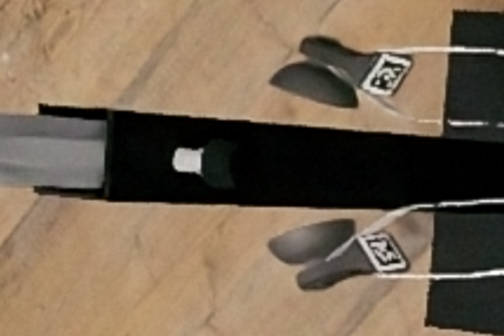

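One hole up. Pin travel is short; pull less next time.

Call:
execute_actions(actions=[{"r1":{"joints":{"lift_m":0.668}},"r2":{"joints":{"arm_m":0.274}}}], cameras=["r1_wrist_camera"])

Scene clock: 255.50 s.
torque_fault: r1.wrist_pitch_rad switched itself off since the last result.
r1.base_odometry: x=-0.939 y=-0.735 heading=-1.130 (m, m, rad; r1's odometry frame)
r1.turned_by_wheels: +0.000 (rad since the last result)
r1.turned_by_imu: +0.002 (rad since the last result)
r1.base_tilt: forward=-0.2 right=+1.4 (deg)
r1.lidar_m: 1.18 0.82 3.59 2.09 1.80 1.80 2.09 2.87 2.88 0.57 2.98 0.89
r1.head_depth_mm: 2816 2264 639 1670 - 1267 - / 2802 2231 650 - 1352 1248 1113 / 2768 2233 1797 1587 1337 1240 1137 / 2771 2191 1846 1568 1397 1236 1146 / 2764 2184 1849 1486 1383 1229 1109 / 2706 2168 1860 1513 1377 1228 1118 / 2591 2194 1829 1328 1270 1228 1098
r1.base_status: not commanded
r1.joint_positions: lift_m=+0.702 arm_m=+0.192 wrist_yaw_rad=+0.000 wrist_pitch_rad=-0.252 wrist_roll_rad=-0.004 gripper_m=-0.023 head_pan_rad=-1.307 head_tilt_rad=-0.889
r1.joint_status: lift_m contact_stop (moved -0.019 of -0.054)
r1.on_its_own: lift_m is slack since a contact_stop, until your next command for it (your +0.668 is given up); wrist_pitch_rad is off since a torque_fault, and then holds where it rests, not at your +0.000
r1.motor_effort: left_wheel=-1(1) right_wheel=+0(2) lift_m=+19(23) arm_m=+5(5) wrist_yaw_rad=+0(0) wrist_pitch_rad=+0(1) wrist_roll_rad=+1(0) gripper_m=-18(18) head_pan_rad=+2(2) head_tilt_rad=-5(5) (%)
r1.hand_pose: x=-0.0215 y=-0.5795 z=+0.7539 quat_wxyz=(+0.703, +0.089, -0.700, -0.089) (m; r1's base frame)
r1.wrist_depth_mm: - 64 63 62 61 60 59 / - - - 129 - - - / - - - 139 - - - / - - - 151 - - - / - - - 161 - - - / - - - 182 - - - / 913 933 960 205 956 994 -
r2.base_odometry: x=-2.209 y=-1.089 heading=-1.460 (m, m, rad; r2's odometry frame)
r2.turned_by_wheels: +0.000 (rad since the last result)
r2.turned_by_imu: +0.001 (rad since the last result)
r2.base_tilt: forward=-0.2 right=+1.0 (deg)
r2.lidar_m: 2.38 2.05 2.06 2.38 0.72 0.72 0.95 1.05 0.88 0.70 2.94 2.93
r2.head_depth_mm: 2609 771 1809 1567 1386 1245 1129 / 2633 774 1822 1585 1420 1246 - / 2640 744 1795 1518 1351 1252 1156 / 2671 2088 1846 1600 1415 1261 1155 / 2698 2191 1856 1599 1414 1262 1147 / 2728 2213 1866 1614 1422 1271 1143 / 2750 2227 1874 1628 1422 1271 1153
r2.base_status: not commanded
r2.joint_positions: lift_m=+0.329 arm_m=+0.274 wrist_yaw_rad=+0.003 wrist_pitch_rad=-0.017 wrist_roll_rad=+0.011 gripper_m=+0.060 head_pan_rad=-1.507 head_tilt_rad=-0.890
r2.joint_status: all done
r2.motor_effort: left_wheel=+2(1) right_wheel=-2(2) lift_m=+17(17) arm_m=+1(4) wrist_yaw_rad=-1(1) wrist_pitch_rad=+8(8) wrist_roll_rad=+0(0) gripper_m=+1(1) head_pan_rad=+4(3) head_tilt_rad=-4(3) (%)
r2.hand_pose: x=-0.0207 y=-0.6744 z=+0.4388 quat_wxyz=(+0.704, +0.007, -0.711, -0.005) (m; r2's base frame)
r2.wrist_depth_mm: - - - 172 - - - / - - - 177 - - - / - - - 181 - - - / - - - 178 - - - / - - - 183 - - - / - - - 189 - - - / 752 773 776 197 750 783 793
pictures: r1_wrist_camera
camera_calibration (this result's frames):
r1_wrist_camera: T_world_to_cam=[[-0.9982, -0.0352081, 0.0485519, -0.0790339], [-0.0591216, 0.441657, -0.895234, 0.959999], [0.0100762, -0.896493, -0.442943, -0.0146225], [0, 0, 0, 1]] pos_world=[-0.0219876, -0.439882, 0.856784]
Images, in order (width x height): r1_wrist_camera 644x364.

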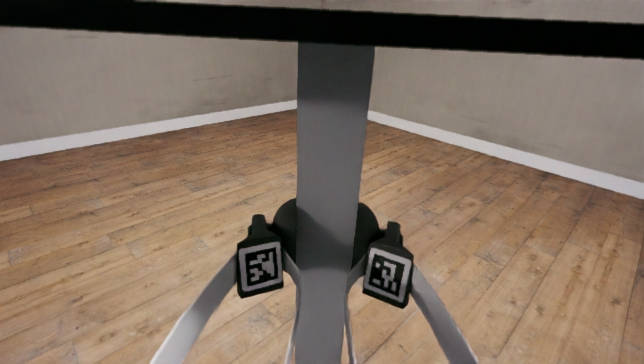

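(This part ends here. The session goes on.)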